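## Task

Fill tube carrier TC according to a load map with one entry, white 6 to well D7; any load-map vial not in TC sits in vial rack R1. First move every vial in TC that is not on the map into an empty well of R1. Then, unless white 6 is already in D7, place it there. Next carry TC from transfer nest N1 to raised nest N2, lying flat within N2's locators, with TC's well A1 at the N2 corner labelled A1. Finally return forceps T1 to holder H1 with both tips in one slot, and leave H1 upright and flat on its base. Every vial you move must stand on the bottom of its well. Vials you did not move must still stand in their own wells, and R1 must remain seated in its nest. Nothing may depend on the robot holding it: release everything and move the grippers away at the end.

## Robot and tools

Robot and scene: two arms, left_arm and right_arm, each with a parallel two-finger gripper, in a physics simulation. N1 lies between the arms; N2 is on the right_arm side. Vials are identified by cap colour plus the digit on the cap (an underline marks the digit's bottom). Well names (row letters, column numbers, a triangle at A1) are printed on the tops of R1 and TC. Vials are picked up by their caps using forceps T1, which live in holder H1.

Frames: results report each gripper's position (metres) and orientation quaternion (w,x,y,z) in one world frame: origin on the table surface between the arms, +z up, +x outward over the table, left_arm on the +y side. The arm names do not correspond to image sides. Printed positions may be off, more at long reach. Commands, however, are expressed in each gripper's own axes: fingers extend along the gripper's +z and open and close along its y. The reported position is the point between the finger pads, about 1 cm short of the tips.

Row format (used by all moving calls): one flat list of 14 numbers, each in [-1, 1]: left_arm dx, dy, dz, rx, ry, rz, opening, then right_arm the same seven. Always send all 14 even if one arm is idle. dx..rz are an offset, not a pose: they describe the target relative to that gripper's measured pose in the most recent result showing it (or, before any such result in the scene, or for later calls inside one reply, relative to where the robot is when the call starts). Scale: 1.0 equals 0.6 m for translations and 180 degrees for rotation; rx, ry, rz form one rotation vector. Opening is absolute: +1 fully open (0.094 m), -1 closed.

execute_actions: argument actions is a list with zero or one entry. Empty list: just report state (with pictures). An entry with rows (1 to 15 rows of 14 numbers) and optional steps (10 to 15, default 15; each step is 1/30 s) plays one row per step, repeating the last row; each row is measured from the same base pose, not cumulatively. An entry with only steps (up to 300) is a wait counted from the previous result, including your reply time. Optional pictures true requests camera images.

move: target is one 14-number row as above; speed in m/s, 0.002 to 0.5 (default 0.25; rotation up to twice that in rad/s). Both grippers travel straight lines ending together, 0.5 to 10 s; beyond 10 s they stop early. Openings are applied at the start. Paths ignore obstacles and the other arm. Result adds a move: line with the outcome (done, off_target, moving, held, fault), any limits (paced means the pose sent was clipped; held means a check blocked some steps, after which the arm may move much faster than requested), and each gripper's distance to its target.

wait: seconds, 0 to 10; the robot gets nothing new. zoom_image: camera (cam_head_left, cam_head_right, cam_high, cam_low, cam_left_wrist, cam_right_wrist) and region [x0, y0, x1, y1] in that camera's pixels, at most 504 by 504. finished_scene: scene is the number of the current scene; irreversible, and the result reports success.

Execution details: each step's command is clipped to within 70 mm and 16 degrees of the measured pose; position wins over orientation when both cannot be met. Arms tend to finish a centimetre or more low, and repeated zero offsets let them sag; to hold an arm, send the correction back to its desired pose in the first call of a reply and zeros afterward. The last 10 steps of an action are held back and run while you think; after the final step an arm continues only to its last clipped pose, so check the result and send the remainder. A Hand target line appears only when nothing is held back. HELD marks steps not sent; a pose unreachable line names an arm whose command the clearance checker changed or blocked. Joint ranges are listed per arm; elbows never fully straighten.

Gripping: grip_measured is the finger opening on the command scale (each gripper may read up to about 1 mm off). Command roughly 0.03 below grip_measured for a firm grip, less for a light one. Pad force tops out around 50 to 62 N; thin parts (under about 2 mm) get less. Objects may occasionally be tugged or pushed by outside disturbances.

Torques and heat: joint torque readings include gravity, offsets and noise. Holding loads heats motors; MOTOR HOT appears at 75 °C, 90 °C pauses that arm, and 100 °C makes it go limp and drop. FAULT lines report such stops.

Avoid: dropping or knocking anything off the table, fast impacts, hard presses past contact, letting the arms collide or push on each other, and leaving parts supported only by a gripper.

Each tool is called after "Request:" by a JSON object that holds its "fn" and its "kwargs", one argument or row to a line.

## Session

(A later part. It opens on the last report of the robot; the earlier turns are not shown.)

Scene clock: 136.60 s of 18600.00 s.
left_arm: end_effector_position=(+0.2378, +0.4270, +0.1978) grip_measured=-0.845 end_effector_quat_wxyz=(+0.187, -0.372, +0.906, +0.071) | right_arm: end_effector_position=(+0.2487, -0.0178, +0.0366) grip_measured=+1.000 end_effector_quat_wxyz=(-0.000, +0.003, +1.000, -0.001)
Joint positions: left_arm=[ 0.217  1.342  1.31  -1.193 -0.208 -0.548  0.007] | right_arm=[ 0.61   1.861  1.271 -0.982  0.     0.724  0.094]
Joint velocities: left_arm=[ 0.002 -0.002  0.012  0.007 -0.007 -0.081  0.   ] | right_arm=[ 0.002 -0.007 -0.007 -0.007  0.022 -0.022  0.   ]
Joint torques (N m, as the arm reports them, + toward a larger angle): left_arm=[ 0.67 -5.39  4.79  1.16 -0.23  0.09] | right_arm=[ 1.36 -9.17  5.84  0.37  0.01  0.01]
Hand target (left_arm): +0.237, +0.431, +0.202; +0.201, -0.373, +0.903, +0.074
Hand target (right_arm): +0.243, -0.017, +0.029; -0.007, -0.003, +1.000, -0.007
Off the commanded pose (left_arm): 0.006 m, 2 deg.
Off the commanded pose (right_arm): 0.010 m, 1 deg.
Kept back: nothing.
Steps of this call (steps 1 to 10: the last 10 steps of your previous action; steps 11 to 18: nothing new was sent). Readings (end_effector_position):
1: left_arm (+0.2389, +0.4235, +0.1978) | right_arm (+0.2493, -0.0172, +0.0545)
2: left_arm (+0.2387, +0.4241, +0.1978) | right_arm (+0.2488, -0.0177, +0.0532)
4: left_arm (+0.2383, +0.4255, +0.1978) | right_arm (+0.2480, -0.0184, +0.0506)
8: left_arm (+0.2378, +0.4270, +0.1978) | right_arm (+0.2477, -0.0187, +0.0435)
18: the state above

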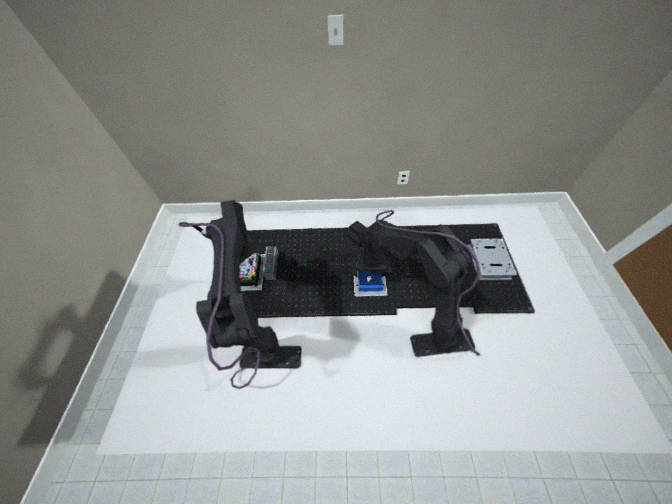

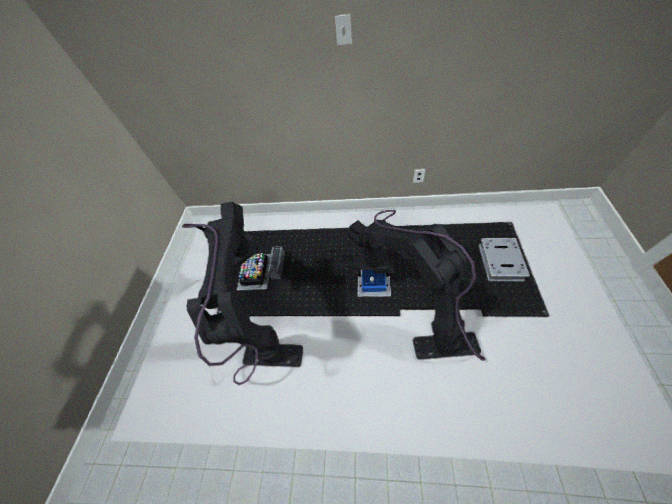

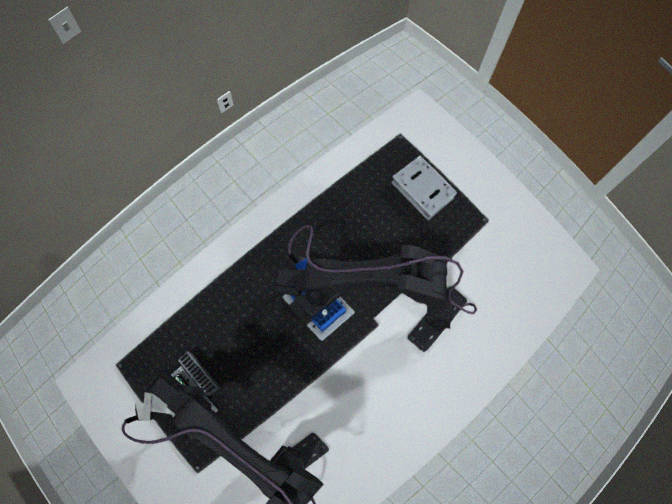

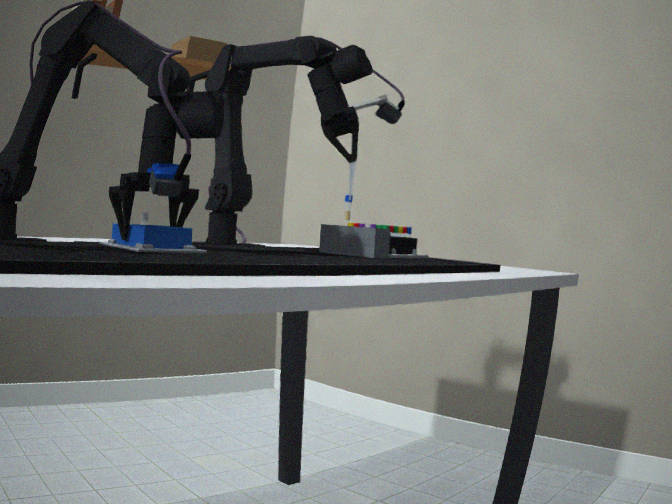

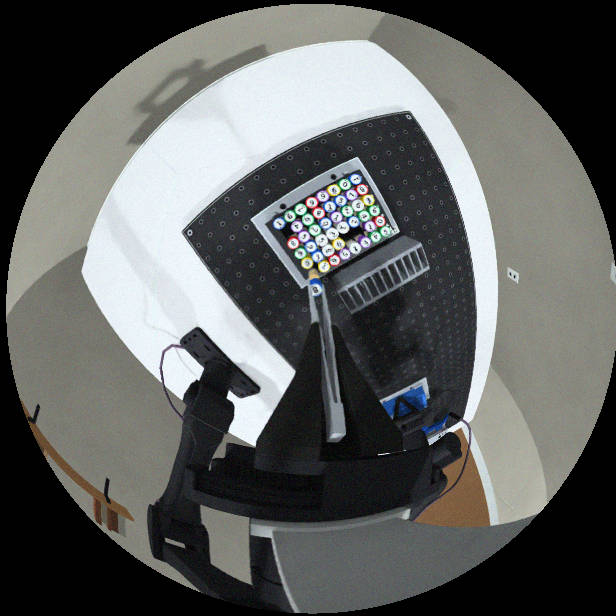

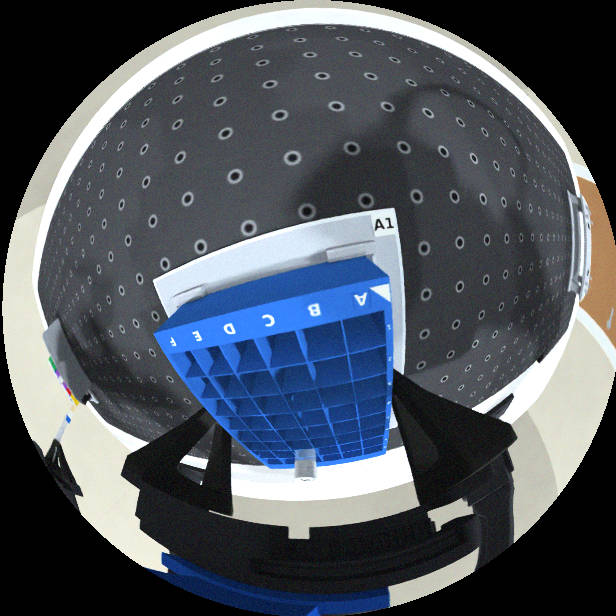

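Request:
{"fn": "execute_actions", "kwargs": {
  "actions": [
    {"rows": [[-0.0059,0.0031,-0.0051,0.0017,-0.0093,-0.0016,-0.855,0.0095,0.0022,0.0135,0.0038,0.0045,-0.0038,0.96],[-0.0051,0.0031,-0.0032,0.0017,-0.0093,-0.0016,-0.855,0.0095,0.0022,0.0135,0.0038,0.0045,-0.0038,0.93],[-0.0043,0.0031,-0.0014,0.0017,-0.0093,-0.0016,-0.855,0.0095,0.0022,0.0135,0.0038,0.0045,-0.0038,0.91],[-0.0035,0.0032,0.0005,0.0017,-0.0093,-0.0016,-0.855,0.0095,0.0022,0.0135,0.0038,0.0045,-0.0038,0.89],[-0.0027,0.0032,0.0023,0.0017,-0.0093,-0.0016,-0.855,0.0095,0.0022,0.0135,0.0038,0.0045,-0.0038,0.875],[-0.0019,0.0032,0.0042,0.0017,-0.0093,-0.0016,-0.855,0.0095,0.0022,0.0135,0.0038,0.0045,-0.0038,0.86],[-0.0011,0.0032,0.0061,0.0017,-0.0093,-0.0016,-0.855,0.0095,0.0022,0.0135,0.0038,0.0045,-0.0038,0.85],[-0.0004,0.0033,0.0079,0.0017,-0.0093,-0.0016,-0.855,0.0095,0.0022,0.0135,0.0038,0.0045,-0.0038,0.84],[0.0004,0.0033,0.0098,0.0017,-0.0093,-0.0016,-0.855,0.0095,0.0022,0.0135,0.0038,0.0045,-0.0038,0.83],[0.0012,0.0033,0.0116,0.0017,-0.0093,-0.0016,-0.855,0.0095,0.0022,0.0135,0.0038,0.0045,-0.0038,0.82],[0.002,0.0033,0.0135,0.0017,-0.0093,-0.0016,-0.855,0.0095,0.0022,0.0135,0.0038,0.0045,-0.0038,0.81],[0.0028,0.0034,0.0153,0.0017,-0.0093,-0.0016,-0.855,0.0095,0.0022,0.0135,0.0038,0.0045,-0.0038,0.8],[0.0036,0.0034,0.0172,0.0017,-0.0093,-0.0016,-0.855,0.0095,0.0022,0.0135,0.0038,0.0045,-0.0038,0.79],[0.0044,0.0034,0.019,0.0017,-0.0093,-0.0016,-0.855,0.0095,0.0022,0.0135,0.0038,0.0045,-0.0038,0.785],[0.0052,0.0034,0.0209,0.0017,-0.0093,-0.0016,-0.855,0.0095,0.0022,0.0135,0.0038,0.0045,-0.0038,0.78]], "steps": 15}
  ]
}}

Request:
{"fn": "wait", "kwargs": {
  "seconds": 0.3
}}

Request:
{"fn": "zoom_image", "kwargs": {
  "camera": "cam_left_wrist",
  "region": [285, 240, 345, 300]
}}

Scene clock: 138.47 s of 18600.00 s.
left_arm: end_effector_position=(+0.2381, +0.4270, +0.1965) grip_measured=-0.845 end_effector_quat_wxyz=(+0.187, -0.372, +0.906, +0.070) | right_arm: end_effector_position=(+0.2493, -0.0173, +0.0366) grip_measured=+0.885 end_effector_quat_wxyz=(+0.001, +0.003, +1.000, +0.001)
Joint positions: left_arm=[ 0.217  1.341  1.303 -1.186 -0.208 -0.548  0.007] | right_arm=[ 0.61   1.861  1.271 -0.978  0.     0.724  0.089]
Joint velocities: left_arm=[ 0.007 -0.022 -0.149  0.11   0.007 -0.037 -0.   ] | right_arm=[ 0.007  0.002  0.002 -0.051  0.037  0.051 -0.014]
Joint torques (N m, as the arm reports them, + toward a larger angle): left_arm=[ 0.33 -5.19  4.43  1.09 -0.27  0.03] | right_arm=[ 1.28 -9.15  5.96  0.35 -0.01  0.  ]
Steps of this call (steps 1 to 51: nothing new was sent; steps 52 to 56: the first 5 steps of this action). Readings (end_effector_position):
52: left_arm (+0.2378, +0.4270, +0.1978) | right_arm (+0.2493, -0.0173, +0.0366)
53: left_arm (+0.2378, +0.4270, +0.1978) | right_arm (+0.2493, -0.0173, +0.0366)
55: left_arm (+0.2381, +0.4270, +0.1973) | right_arm (+0.2493, -0.0173, +0.0366)
56: the state above

Scene clock: 139.10 s of 18600.00 s.
left_arm: end_effector_position=(+0.2364, +0.4267, +0.1784) grip_measured=-0.845 end_effector_quat_wxyz=(+0.179, -0.372, +0.908, +0.072) | right_arm: end_effector_position=(+0.2494, -0.0178, +0.0366) grip_measured=+0.804 end_effector_quat_wxyz=(+0.001, +0.003, +1.000, -0.001)
Joint positions: left_arm=[ 0.217  1.339  1.235 -1.137 -0.208 -0.548  0.007] | right_arm=[ 0.61   1.861  1.271 -0.979  0.003  0.724  0.085]
Joint velocities: left_arm=[-0.022 -0.002 -0.007 -0.007 -0.007 -0.066 -0.   ] | right_arm=[ 0.022  0.002 -0.002  0.066  0.081 -0.037 -0.   ]
Joint torques (N m, as the arm reports them, + toward a larger angle): left_arm=[ 0.31 -5.8   5.01  1.14 -0.25  0.02] | right_arm=[ 1.26 -9.19  5.96  0.35 -0.03  0.  ]
Hand target (left_arm): +0.238, +0.430, +0.185; +0.200, -0.373, +0.903, +0.073
Hand target (right_arm): +0.243, -0.017, +0.029; -0.007, -0.003, +1.000, -0.007
Off the commanded pose (left_arm): 0.007 m, 3 deg.
Off the commanded pose (right_arm): 0.010 m, 1 deg.
Kept back: nothing.
Steps of this call (steps 1 to 10: the last 10 steps of your previous action; steps 11 to 19: nothing new was sent). Readings (end_effector_position):
1: left_arm (+0.2378, +0.4270, +0.1951) | right_arm (+0.2493, -0.0173, +0.0366)
2: left_arm (+0.2372, +0.4269, +0.1933) | right_arm (+0.2493, -0.0173, +0.0366)
4: left_arm (+0.2360, +0.4266, +0.1896) | right_arm (+0.2494, -0.0176, +0.0366)
8: left_arm (+0.2349, +0.4264, +0.1832) | right_arm (+0.2494, -0.0178, +0.0366)
19: the state above

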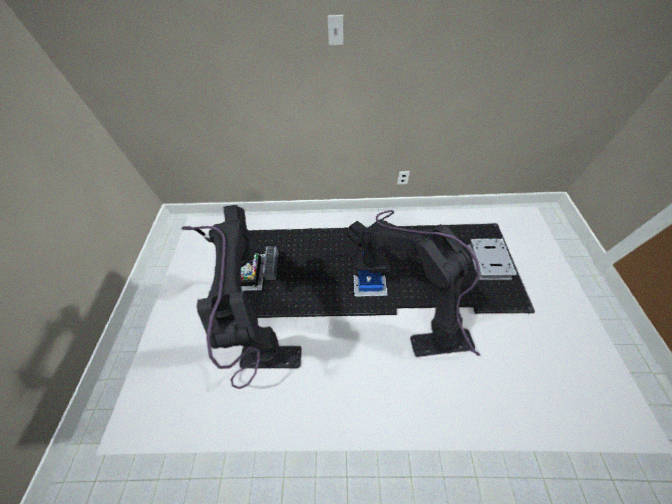

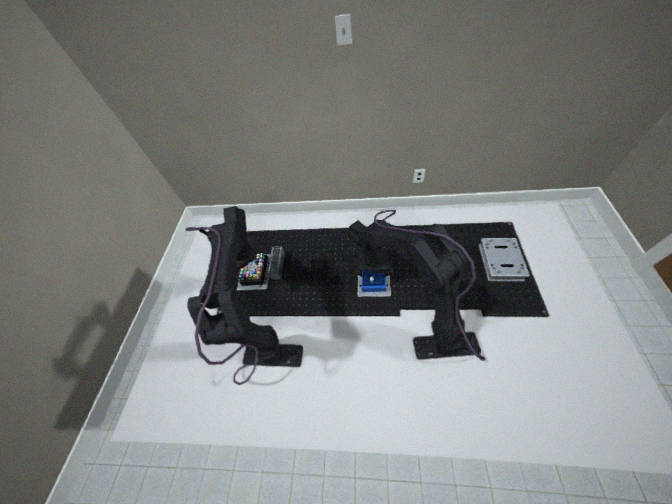

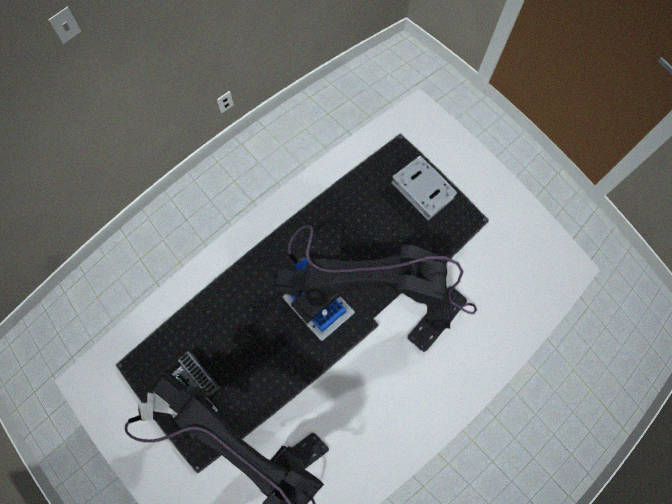

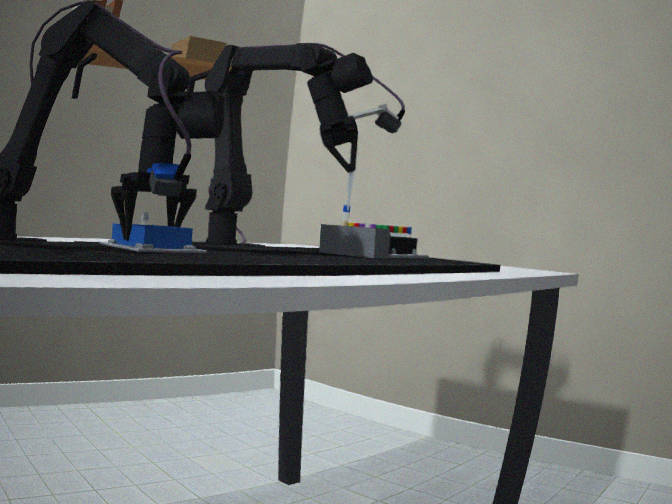

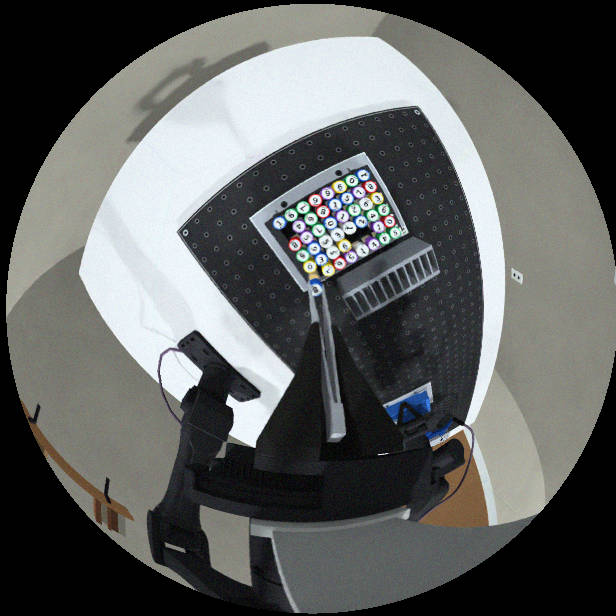

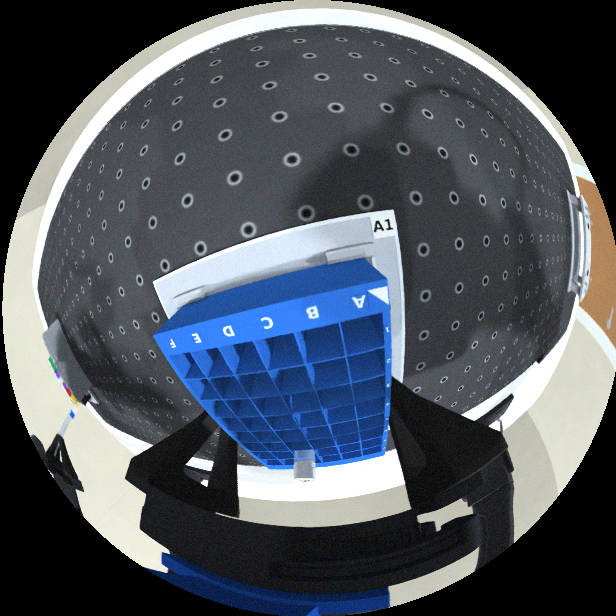

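Region (285, 240, 345, 300) of cam_left_wrist's 616x616 image, scaled by 8.400, with more detail than that image has.

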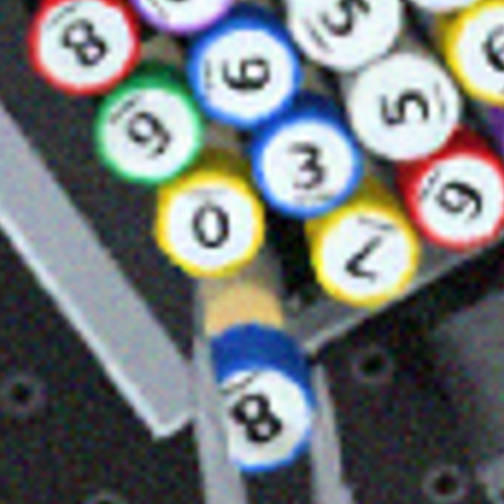

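Request:
{"fn": "execute_actions", "kwargs": {
  "actions": [
    {"rows": [[-0.0105,0.001,-0.0083,0.005,-0.0145,-0.003,-0.855,0.004,0.001,0.006,0.002,0.002,-0.002,0.775],[-0.0122,0,-0.0081,0.0061,-0.0164,-0.0034,-0.855,0,0,0,0,0,0,0.775],[-0.0122,0,-0.0081,0.0061,-0.0164,-0.0034,-0.855,-0.001,0.001,-0.004,0,0,0,0.775],[-0.0122,0,-0.0081,0.0061,-0.0164,-0.0034,-0.855,-0.002,0.0015,-0.008,0,0,0,0.775],[-0.0122,0,-0.0081,0.0061,-0.0164,-0.0034,-0.855,-0.002,0.0015,-0.012,0,0,0,0.775],[-0.0122,0,-0.0081,0.0061,-0.0164,-0.0034,-0.855,-0.002,0.0015,-0.016,0,0,0,0.775],[-0.0122,0,-0.0081,0.0061,-0.0164,-0.0034,-0.855,-0.002,0.0015,-0.021,0,0,0,0.775],[-0.0122,0,-0.0081,0.0061,-0.0164,-0.0034,-0.855,-0.002,0.0015,-0.026,0,0,0,0.775],[-0.0122,0,-0.0081,0.0061,-0.0164,-0.0034,-0.855,-0.002,0.0015,-0.032,0,0,0,0.775],[-0.0122,0,-0.0081,0.0061,-0.0164,-0.0034,-0.855,-0.002,0.0015,-0.038,0,0,0,0.775],[-0.0122,0,-0.0081,0.0061,-0.0164,-0.0034,-0.855,-0.002,0.0015,-0.044,0,0,0,0.775],[-0.0122,0,-0.0081,0.0061,-0.0164,-0.0034,-0.855,-0.002,0.0015,-0.05,0,0,0,0.775],[-0.0122,0,-0.0081,0.0061,-0.0164,-0.0034,-0.855,-0.002,0.0015,-0.056,0,0,0,0.775],[-0.0122,0,-0.0081,0.0061,-0.0164,-0.0034,-0.855,-0.002,0.0015,-0.061,0,0,0,0.775],[-0.0122,0,-0.0081,0.0061,-0.0164,-0.0034,-0.855,-0.002,0.0015,-0.065,0,0,0,0.775]], "steps": 15}
  ]
}}

Request:
{"fn": "wait", "kwargs": {
  "seconds": 0.3
}}

Request:
{"fn": "zoom_image", "kwargs": {
  "camera": "cam_left_wrist",
  "region": [285, 240, 345, 300]
}}

Scene clock: 142.30 s of 18600.00 s.
left_arm: end_effector_position=(+0.2387, +0.4272, +0.1792) grip_measured=-0.845 end_effector_quat_wxyz=(+0.184, -0.372, +0.907, +0.071) | right_arm: end_effector_position=(+0.2490, -0.0182, +0.0366) grip_measured=+0.804 end_effector_quat_wxyz=(+0.001, +0.003, +1.000, -0.002)
Joint positions: left_arm=[ 0.217  1.339  1.235 -1.127 -0.208 -0.548  0.007] | right_arm=[ 0.61   1.861  1.271 -0.982  0.003  0.724  0.085]
Joint velocities: left_arm=[ 0.002 -0.007 -0.002 -0.007  0.037  0.007  0.001] | right_arm=[-0.002 -0.002  0.002 -0.081 -0.066 -0.051  0.001]
Joint torques (N m, as the arm reports them, + toward a larger angle): left_arm=[ 0.34 -5.95  4.69  1.17 -0.25  0.02] | right_arm=[  0.07 -10.86   8.76   0.08   0.01  -0.04]
Steps of this call (steps 1 to 90: nothing new was sent; then 0.03 s passed at rest; steps 91 to 95: the first 5 steps of this action). Readings (end_effector_position):
91: left_arm (+0.2371, +0.4269, +0.1787) | right_arm (+0.2495, -0.0179, +0.0366)
92: left_arm (+0.2374, +0.4269, +0.1788) | right_arm (+0.2494, -0.0179, +0.0366)
94: left_arm (+0.2384, +0.4271, +0.1791) | right_arm (+0.2491, -0.0182, +0.0366)
95: the state above

Scene clock: 142.93 s of 18600.00 s.
left_arm: end_effector_position=(+0.2399, +0.4274, +0.1797) grip_measured=-0.845 end_effector_quat_wxyz=(+0.186, -0.372, +0.906, +0.071) | right_arm: end_effector_position=(+0.2477, -0.0194, +0.0619) grip_measured=+0.804 end_effector_quat_wxyz=(-0.007, +0.003, +1.000, -0.008)
Joint positions: left_arm=[ 0.217  1.339  1.235 -1.122 -0.208 -0.548  0.007] | right_arm=[ 0.61   1.844  1.353 -1.101  0.003  0.724  0.085]
Joint velocities: left_arm=[ 0.007  0.007 -0.017 -0.037 -0.081 -0.066 -0.001] | right_arm=[ 0.002 -0.022 -0.017 -0.095  0.007  0.022 -0.   ]
Joint torques (N m, as the arm reports them, + toward a larger angle): left_arm=[ 0.32 -5.97  4.69  1.19 -0.26  0.04] | right_arm=[  0.01 -12.26   8.74   0.17   0.01  -0.04]
Hand target (left_arm): +0.240, +0.430, +0.186; +0.206, -0.374, +0.902, +0.072
Hand target (right_arm): +0.250, -0.018, +0.074; +0.002, +0.003, +1.000, -0.000
Off the commanded pose (left_arm): 0.007 m, 2 deg.
Off the commanded pose (right_arm): 0.014 m, 1 deg.
Kept back: nothing.
Steps of this call (steps 1 to 10: the last 10 steps of your previous action; steps 11 to 19: nothing new was sent). Readings (end_effector_position):
1: left_arm (+0.2390, +0.4272, +0.1793) | right_arm (+0.2489, -0.0184, +0.0366)
2: left_arm (+0.2392, +0.4273, +0.1794) | right_arm (+0.2490, -0.0182, +0.0370)
4: left_arm (+0.2395, +0.4273, +0.1795) | right_arm (+0.2492, -0.0181, +0.0394)
8: left_arm (+0.2397, +0.4274, +0.1796) | right_arm (+0.2496, -0.0177, +0.0477)
19: the state above

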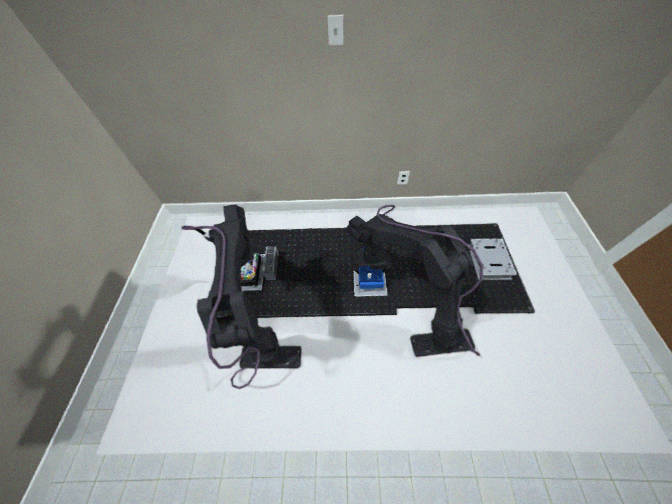

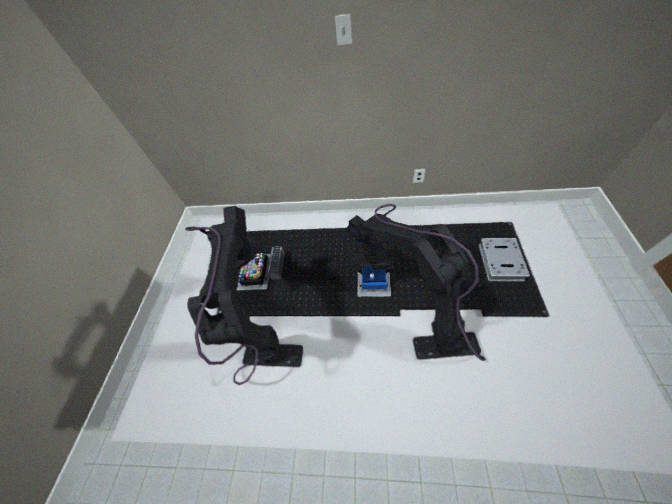

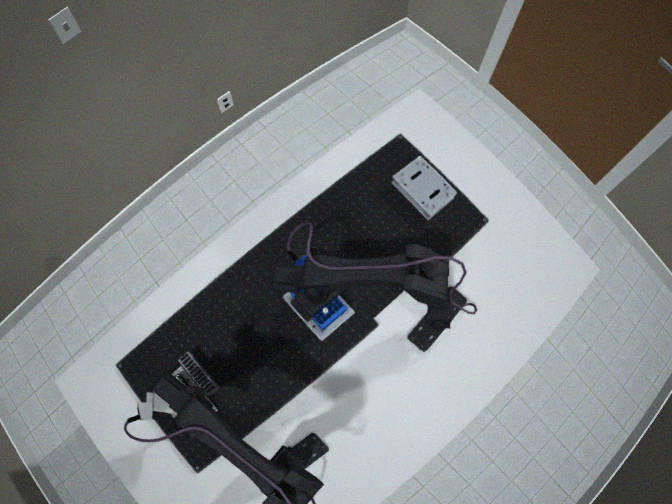

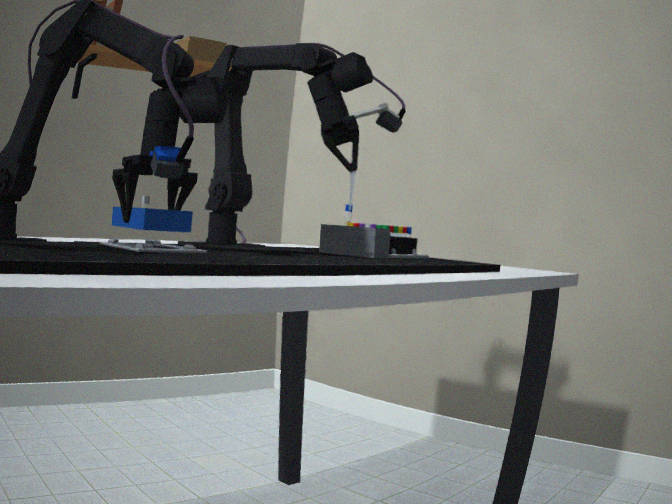

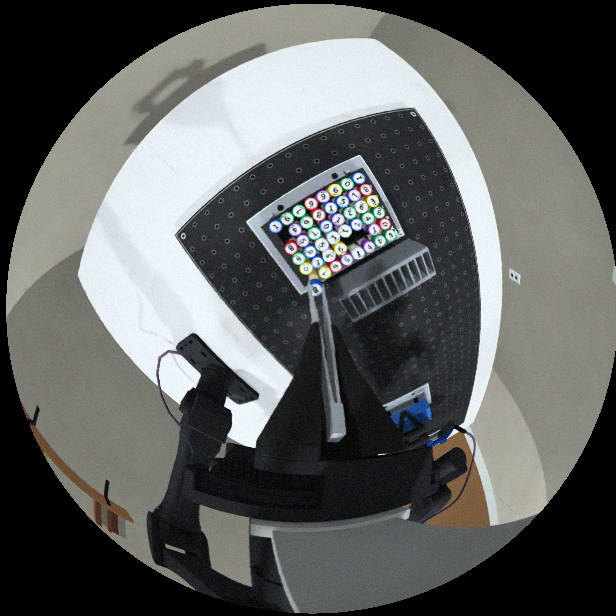

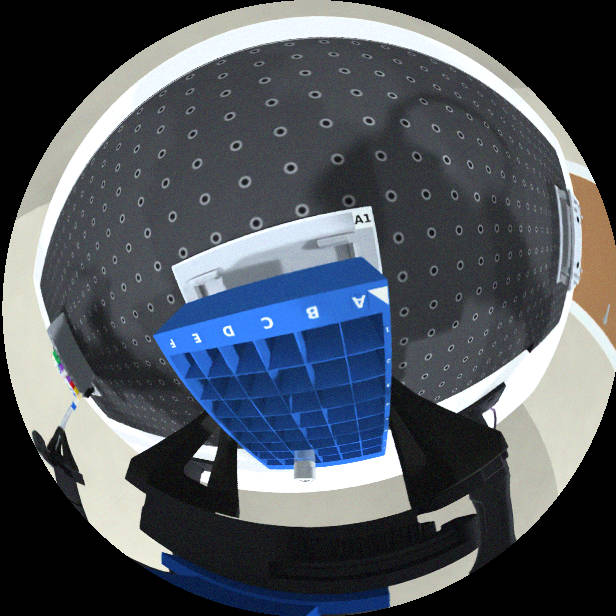

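Region (285, 240, 345, 300) of cam_left_wrist's 616x616 image, scaled by 8.400, with more detail than that image has.

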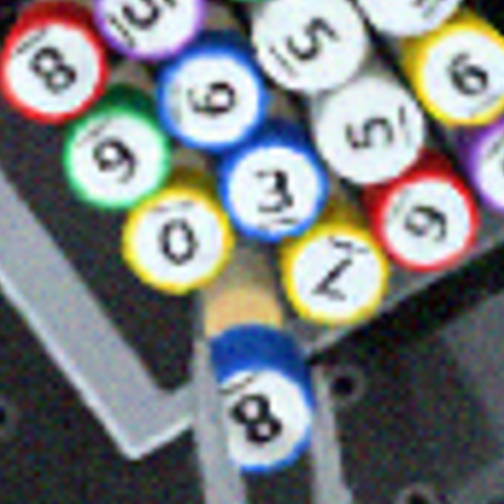

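Request:
{"fn": "execute_actions", "kwargs": {
  "actions": [
    {"rows": [[-0.0043,0.0043,-0.0062,0.0029,-0.0111,-0.0022,-0.855,-0.004,0,-0.022,-0.005,-0.0057,0,0.775],[-0.0039,0.0043,-0.0052,0.0029,-0.0111,-0.0022,-0.855,-0.004,-0.003,-0.025,-0.005,-0.0057,0,0.775],[-0.0035,0.0043,-0.0043,0.0029,-0.0111,-0.0022,-0.855,-0.005,-0.008,-0.031,-0.005,-0.0057,0,0.775],[-0.0032,0.0043,-0.0034,0.0029,-0.0111,-0.0022,-0.855,-0.005,-0.015,-0.037,-0.005,-0.0057,0,0.775],[-0.0028,0.0044,-0.0025,0.0029,-0.0111,-0.0022,-0.855,-0.0055,-0.022,-0.045,-0.005,-0.0057,0,0.775],[-0.0024,0.0044,-0.0016,0.0029,-0.0111,-0.0022,-0.855,-0.006,-0.03,-0.054,-0.005,-0.0057,0,0.775],[-0.002,0.0044,-0.0007,0.0029,-0.0111,-0.0022,-0.855,-0.0066,-0.04,-0.063,-0.005,-0.0057,0,0.775],[-0.0016,0.0044,0.0003,0.0029,-0.0111,-0.0022,-0.855,-0.0072,-0.049,-0.073,-0.005,-0.0057,0,0.775],[-0.0012,0.0044,0.0012,0.0029,-0.0111,-0.0022,-0.855,-0.0078,-0.058,-0.083,-0.005,-0.0057,0,0.775],[-0.0008,0.0044,0.0021,0.0029,-0.0111,-0.0022,-0.855,-0.0084,-0.068,-0.093,-0.005,-0.0057,0,0.775],[-0.0004,0.0044,0.003,0.0029,-0.0111,-0.0022,-0.855,-0.009,-0.077,-0.102,-0.005,-0.0057,0,0.775],[0,0.0044,0.0039,0.0029,-0.0111,-0.0022,-0.855,-0.0095,-0.085,-0.111,-0.005,-0.0057,0,0.775],[0.0004,0.0045,0.0049,0.0029,-0.0111,-0.0022,-0.855,-0.01,-0.093,-0.119,-0.005,-0.0057,0,0.775],[0.0008,0.0045,0.0058,0.0029,-0.0111,-0.0022,-0.855,-0.0102,-0.098,-0.124,-0.005,-0.0057,0,0.775],[0.0011,0.0045,0.0067,0.0029,-0.0111,-0.0022,-0.855,-0.0105,-0.102,-0.1285,-0.005,-0.0057,0,0.775]], "steps": 15}
  ]
}}

Request:
{"fn": "wait", "kwargs": {
  "seconds": 0.3
}}

Request:
{"fn": "zoom_image", "kwargs": {
  "camera": "cam_left_wrist",
  "region": [285, 240, 345, 300]
}}

Scene clock: 145.90 s of 18600.00 s.
left_arm: end_effector_position=(+0.2379, +0.4270, +0.1784) grip_measured=-0.845 end_effector_quat_wxyz=(+0.187, -0.372, +0.906, +0.071) | right_arm: end_effector_position=(+0.2461, -0.0233, +0.0653) grip_measured=+0.804 end_effector_quat_wxyz=(-0.010, +0.001, +1.000, -0.010)
Joint positions: left_arm=[ 0.217  1.329  1.222 -1.117 -0.208 -0.548  0.007] | right_arm=[ 0.603  1.833  1.353 -1.118  0.003  0.714  0.085]
Joint velocities: left_arm=[ 0.012 -0.027 -0.076  0.037 -0.037 -0.037  0.001] | right_arm=[-0.144 -0.232 -0.017 -0.154  0.051 -0.11   0.001]
Joint torques (N m, as the arm reports them, + toward a larger angle): left_arm=[ 0.38 -5.16  4.82  1.2  -0.25  0.03] | right_arm=[ -1.77 -13.95   8.63   0.07   0.05  -0.08]
Steps of this call (steps 1 to 84: nothing new was sent; steps 85 to 89: the first 5 steps of this action). Readings (end_effector_position):
85: left_arm (+0.2398, +0.4274, +0.1797) | right_arm (+0.2464, -0.0205, +0.0619)
86: left_arm (+0.2396, +0.4273, +0.1796) | right_arm (+0.2464, -0.0206, +0.0619)
88: left_arm (+0.2383, +0.4271, +0.1788) | right_arm (+0.2461, -0.0217, +0.0634)
89: the state above

Scene clock: 146.53 s of 18600.00 s.
left_arm: end_effector_position=(+0.2396, +0.4273, +0.1746) grip_measured=-0.846 end_effector_quat_wxyz=(+0.194, -0.372, +0.905, +0.069) | right_arm: end_effector_position=(+0.2532, -0.0779, +0.1283) grip_measured=+0.804 end_effector_quat_wxyz=(-0.001, +0.009, +1.000, -0.002)
Joint positions: left_arm=[ 0.217  1.321  1.197 -1.085 -0.208 -0.548  0.007] | right_arm=[ 0.449  1.68   1.422 -1.318  0.001  0.575  0.085]
Joint velocities: left_arm=[ 0.007 -0.002 -0.037 -0.022 -0.037  0.066 -0.001] | right_arm=[-0.012 -0.012  0.002 -0.125  0.022 -0.022 -0.001]
Joint torques (N m, as the arm reports them, + toward a larger angle): left_arm=[ 0.3  -4.96  4.47  1.15 -0.24  0.03] | right_arm=[-0.19 -9.95  8.53  0.18  0.01 -0.08]
Hand target (left_arm): +0.239, +0.430, +0.176; +0.203, -0.374, +0.902, +0.073
Hand target (right_arm): +0.253, -0.079, +0.136; +0.003, +0.004, +1.000, +0.001
Off the commanded pose (left_arm): 0.003 m, 1 deg.
Off the commanded pose (right_arm): 0.012 m, 1 deg.
Kept back: nothing.
Steps of this call (steps 1 to 10: the last 10 steps of your previous action; steps 11 to 19: nothing new was sent). Readings (end_effector_position):
1: left_arm (+0.2374, +0.4269, +0.1777) | right_arm (+0.2464, -0.0256, +0.0681)
2: left_arm (+0.2372, +0.4269, +0.1770) | right_arm (+0.2471, -0.0290, +0.0719)
4: left_arm (+0.2370, +0.4268, +0.1757) | right_arm (+0.2489, -0.0382, +0.0813)
8: left_arm (+0.2386, +0.4271, +0.1747) | right_arm (+0.2544, -0.0597, +0.1057)
19: the state above

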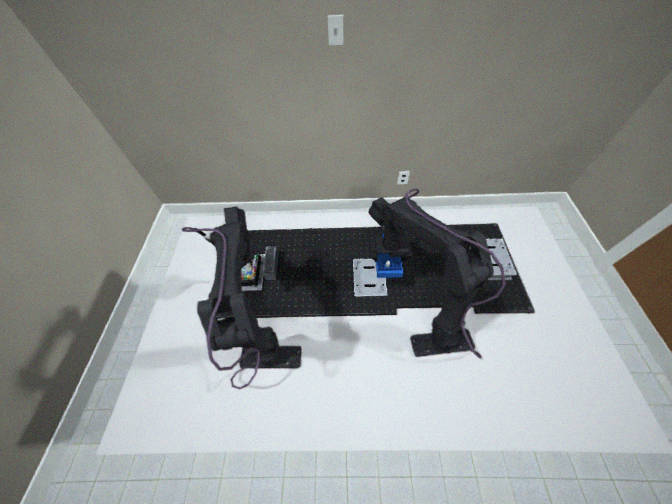

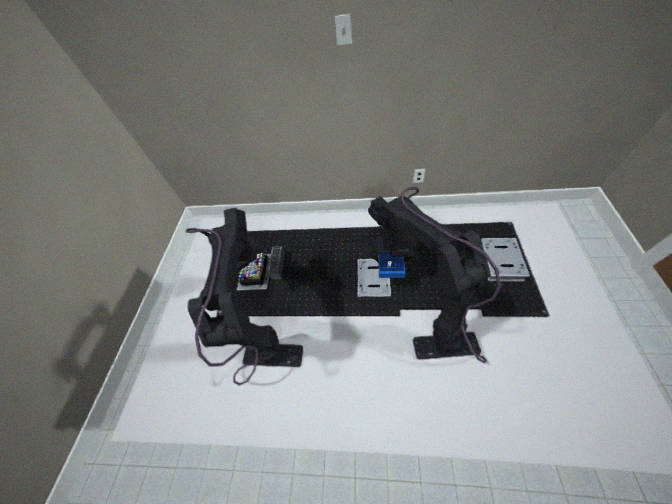

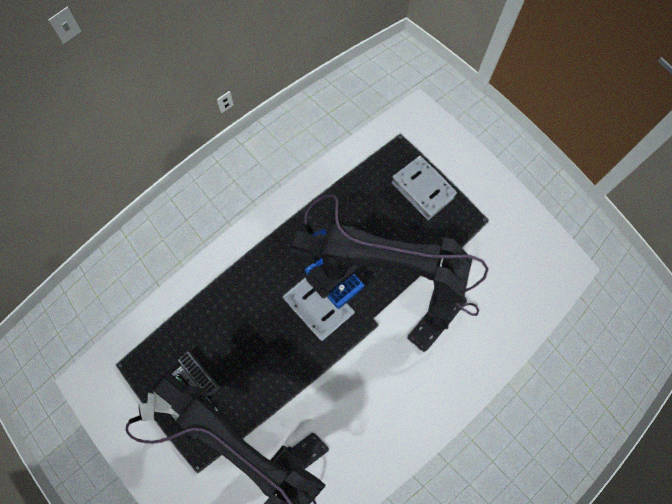

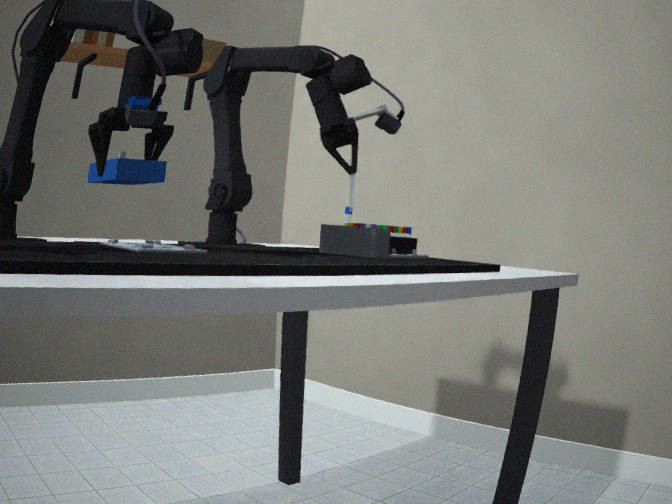

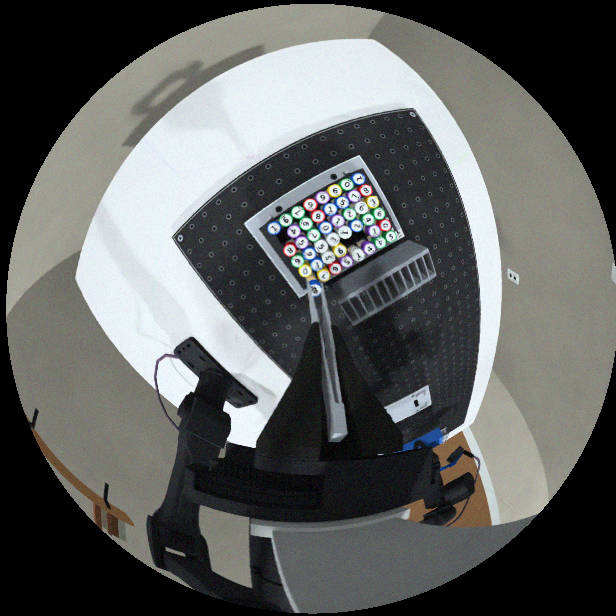

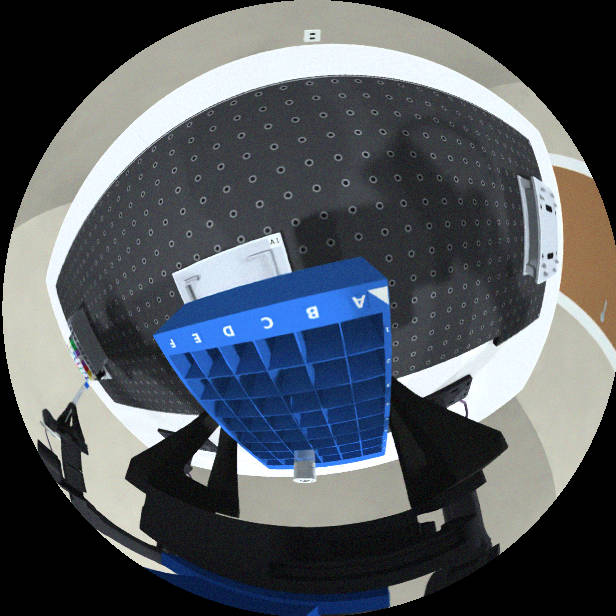

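Region (285, 240, 345, 300) of cam_left_wrist's 616x616 image, scaled by 8.400, with more detail than that image has.

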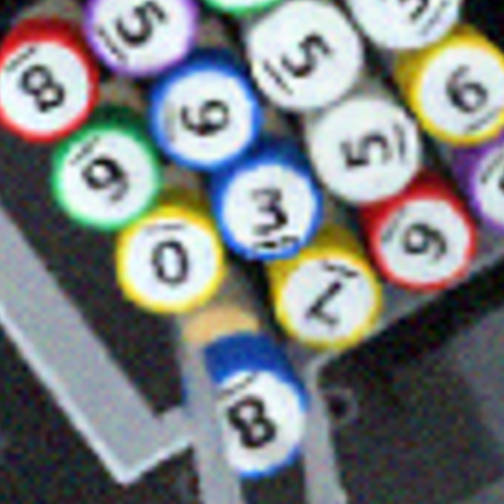

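Request:
{"fn": "execute_actions", "kwargs": {
  "actions": [
    {"rows": [[-0.0018,0.0046,-0.0009,0,-0.0066,-0.0015,-0.855,-0.001,-0.006,-0.017,-0.0013,-0.0025,-0.0038,0.775],[-0.0009,0.0052,-0.001,0,-0.0066,-0.0015,-0.855,-0.002,-0.011,-0.017,-0.0013,-0.0025,-0.0038,0.775],[0,0.0057,-0.001,0,-0.0066,-0.0015,-0.855,-0.003,-0.02,-0.017,-0.0013,-0.0025,-0.0038,0.775],[0.0009,0.0062,-0.0011,0,-0.0066,-0.0015,-0.855,-0.005,-0.031,-0.018,-0.0013,-0.0025,-0.0038,0.775],[0.0018,0.0068,-0.0011,0,-0.0066,-0.0015,-0.855,-0.007,-0.044,-0.018,-0.0013,-0.0025,-0.0038,0.775],[0.0022,0.0068,-0.0002,0,-0.0066,-0.0015,-0.855,-0.01,-0.059,-0.018,-0.0013,-0.0025,-0.0038,0.775],[0.0028,0.0068,0.001,0,-0.0066,-0.0015,-0.855,-0.013,-0.076,-0.018,-0.0013,-0.0025,-0.0038,0.775],[0.0033,0.0068,0.0022,0,-0.0066,-0.0015,-0.855,-0.016,-0.092,-0.019,-0.0013,-0.0025,-0.0038,0.775],[0.0038,0.0069,0.0034,0,-0.0066,-0.0015,-0.855,-0.019,-0.109,-0.019,-0.0013,-0.0025,-0.0038,0.775],[0.0044,0.0069,0.0047,0,-0.0066,-0.0015,-0.855,-0.021,-0.125,-0.019,-0.0013,-0.0025,-0.0038,0.775],[0.0049,0.0069,0.0059,0,-0.0066,-0.0015,-0.855,-0.024,-0.142,-0.019,-0.0013,-0.0025,-0.0038,0.775],[0.0055,0.0069,0.0071,0,-0.0066,-0.0015,-0.855,-0.027,-0.157,-0.02,-0.0013,-0.0025,-0.0038,0.775],[0.006,0.007,0.0083,0,-0.0066,-0.0015,-0.855,-0.029,-0.169,-0.02,-0.0013,-0.0025,-0.0038,0.775],[0.0065,0.007,0.0095,0,-0.0066,-0.0015,-0.855,-0.031,-0.179,-0.02,-0.0013,-0.0025,-0.0038,0.775],[0.0071,0.007,0.0107,0,-0.0066,-0.0015,-0.855,-0.032,-0.186,-0.02,-0.0013,-0.0025,-0.0038,0.775]], "steps": 15}
  ]
}}

Request:
{"fn": "wait", "kwargs": {
  "seconds": 0.3
}}

Request:
{"fn": "zoom_image", "kwargs": {
  "camera": "cam_left_wrist",
  "region": [285, 240, 345, 300]
}}

Scene clock: 149.83 s of 18600.00 s.
left_arm: end_effector_position=(+0.2385, +0.4271, +0.1723) grip_measured=-0.852 end_effector_quat_wxyz=(+0.192, -0.372, +0.905, +0.070) | right_arm: end_effector_position=(+0.2543, -0.0852, +0.1288) grip_measured=+0.804 end_effector_quat_wxyz=(-0.006, +0.003, +1.000, -0.003)
Joint positions: left_arm=[ 0.217  1.319  1.187 -1.082 -0.208 -0.548  0.007] | right_arm=[ 0.423  1.678  1.422 -1.329 -0.002  0.539  0.085]
Joint velocities: left_arm=[ 0.012 -0.046 -0.129 -0.007 -0.007 -0.022 -0.001] | right_arm=[-0.413 -0.051  0.007  0.022 -0.037 -0.242 -0.   ]
Joint torques (N m, as the arm reports them, + toward a larger angle): left_arm=[ 0.29 -5.38  4.9   1.13 -0.24  0.02] | right_arm=[ -2.33 -12.35   6.32   0.13   0.1   -0.05]
Steps of this call (steps 1 to 94: nothing new was sent; steps 95 to 99: the first 5 steps of this action). Readings (end_effector_position):
95: left_arm (+0.2399, +0.4274, +0.1747) | right_arm (+0.2515, -0.0789, +0.1283)
96: left_arm (+0.2399, +0.4274, +0.1747) | right_arm (+0.2513, -0.0792, +0.1283)
98: left_arm (+0.2393, +0.4273, +0.1734) | right_arm (+0.2525, -0.0822, +0.1283)
99: the state above

Scene clock: 150.47 s of 18600.00 s.
left_arm: end_effector_position=(+0.2343, +0.4263, +0.1620) grip_measured=-0.852 end_effector_quat_wxyz=(+0.185, -0.372, +0.907, +0.071) | right_arm: end_effector_position=(+0.2750, -0.1864, +0.1345) grip_measured=+0.804 end_effector_quat_wxyz=(-0.001, +0.018, +1.000, -0.002)
Joint positions: left_arm=[ 0.217  1.313  1.147 -1.062 -0.208 -0.548  0.007] | right_arm=[ 0.071  1.606  1.367 -1.336  0.003  0.216  0.085]
Joint velocities: left_arm=[-0.022 -0.022  0.002 -0.007  0.022 -0.037  0.   ] | right_arm=[-0.022 -0.002  0.002  0.007 -0.007 -0.154  0.001]
Joint torques (N m, as the arm reports them, + toward a larger angle): left_arm=[ 0.29 -5.28  4.94  1.15 -0.24 -0.01] | right_arm=[  0.44 -10.26   6.34   0.19  -0.03  -0.1 ]
Hand target (left_arm): +0.236, +0.429, +0.167; +0.203, -0.374, +0.902, +0.073
Hand target (right_arm): +0.269, -0.186, +0.138; -0.000, +0.006, +1.000, -0.001
Off the commanded pose (left_arm): 0.006 m, 2 deg.
Off the commanded pose (right_arm): 0.008 m, 2 deg.
Kept back: nothing.
Steps of this call (steps 1 to 10: the last 10 steps of your previous action; steps 11 to 19: nothing new was sent). Readings (end_effector_position):
1: left_arm (+0.2375, +0.4269, +0.1713) | right_arm (+0.2566, -0.0902, +0.1293)
2: left_arm (+0.2367, +0.4268, +0.1701) | right_arm (+0.2588, -0.0971, +0.1300)
4: left_arm (+0.2354, +0.4265, +0.1685) | right_arm (+0.2630, -0.1151, +0.1316)
8: left_arm (+0.2340, +0.4262, +0.1651) | right_arm (+0.2707, -0.1565, +0.1343)
19: the state above

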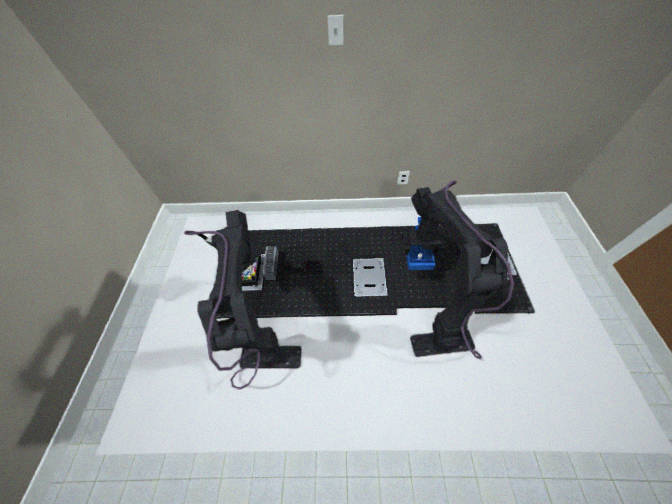

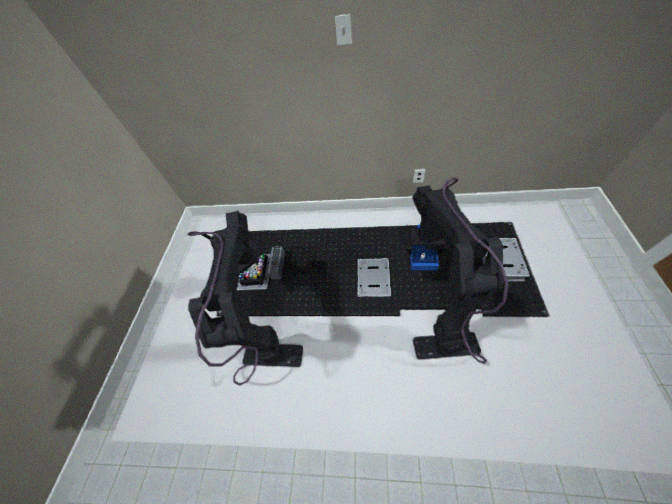

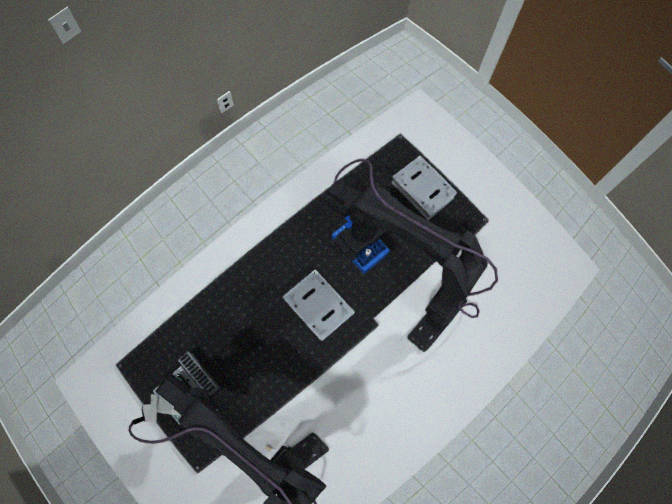

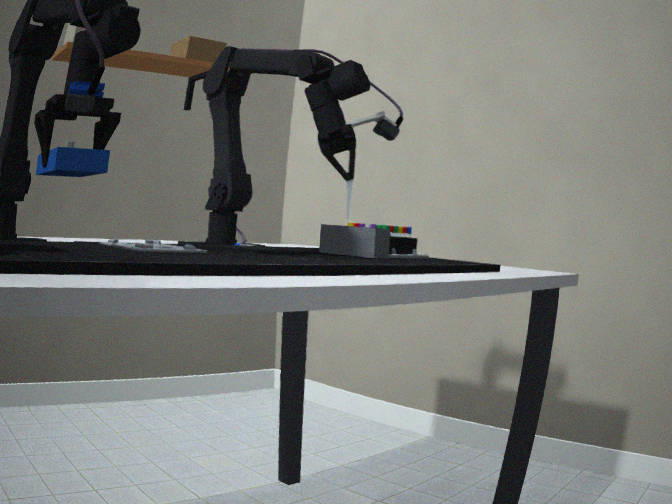

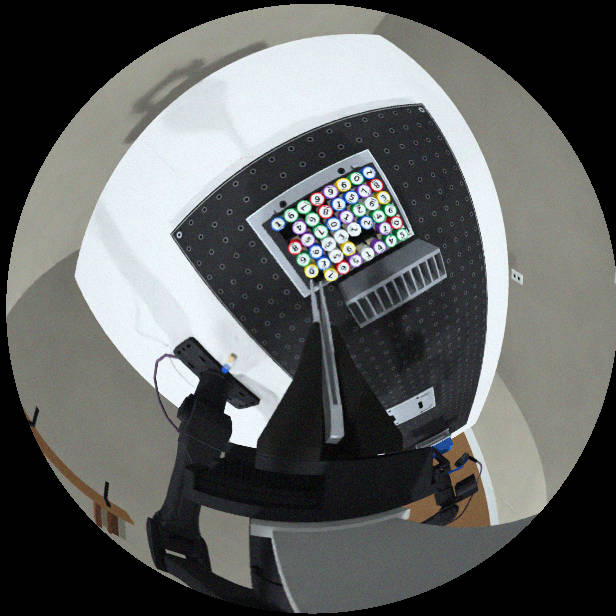

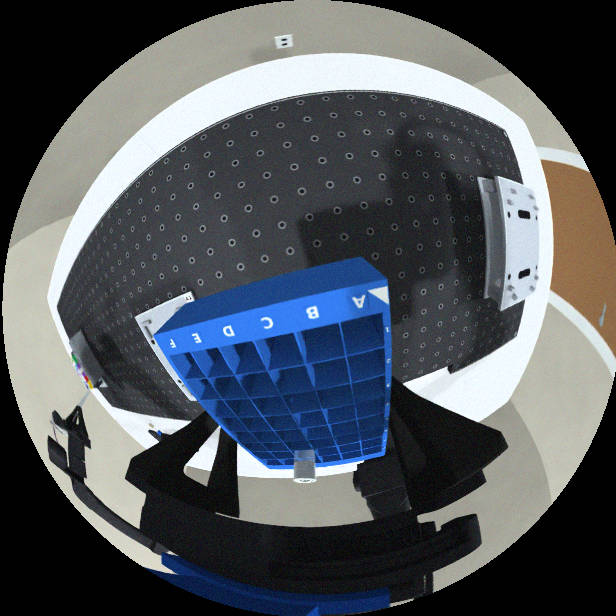

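Region (285, 240, 345, 300) of cam_left_wrist's 616x616 image, scaled by 8.400, with more detail than that image has.

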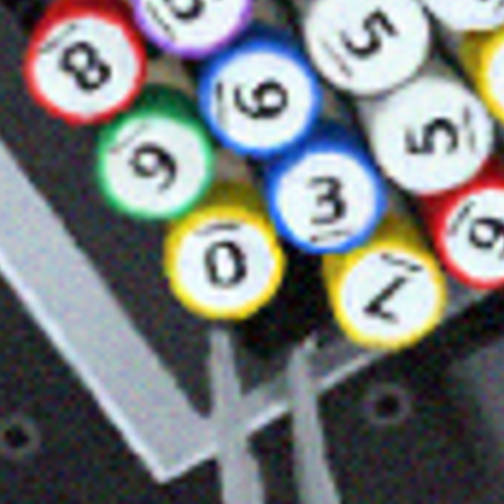

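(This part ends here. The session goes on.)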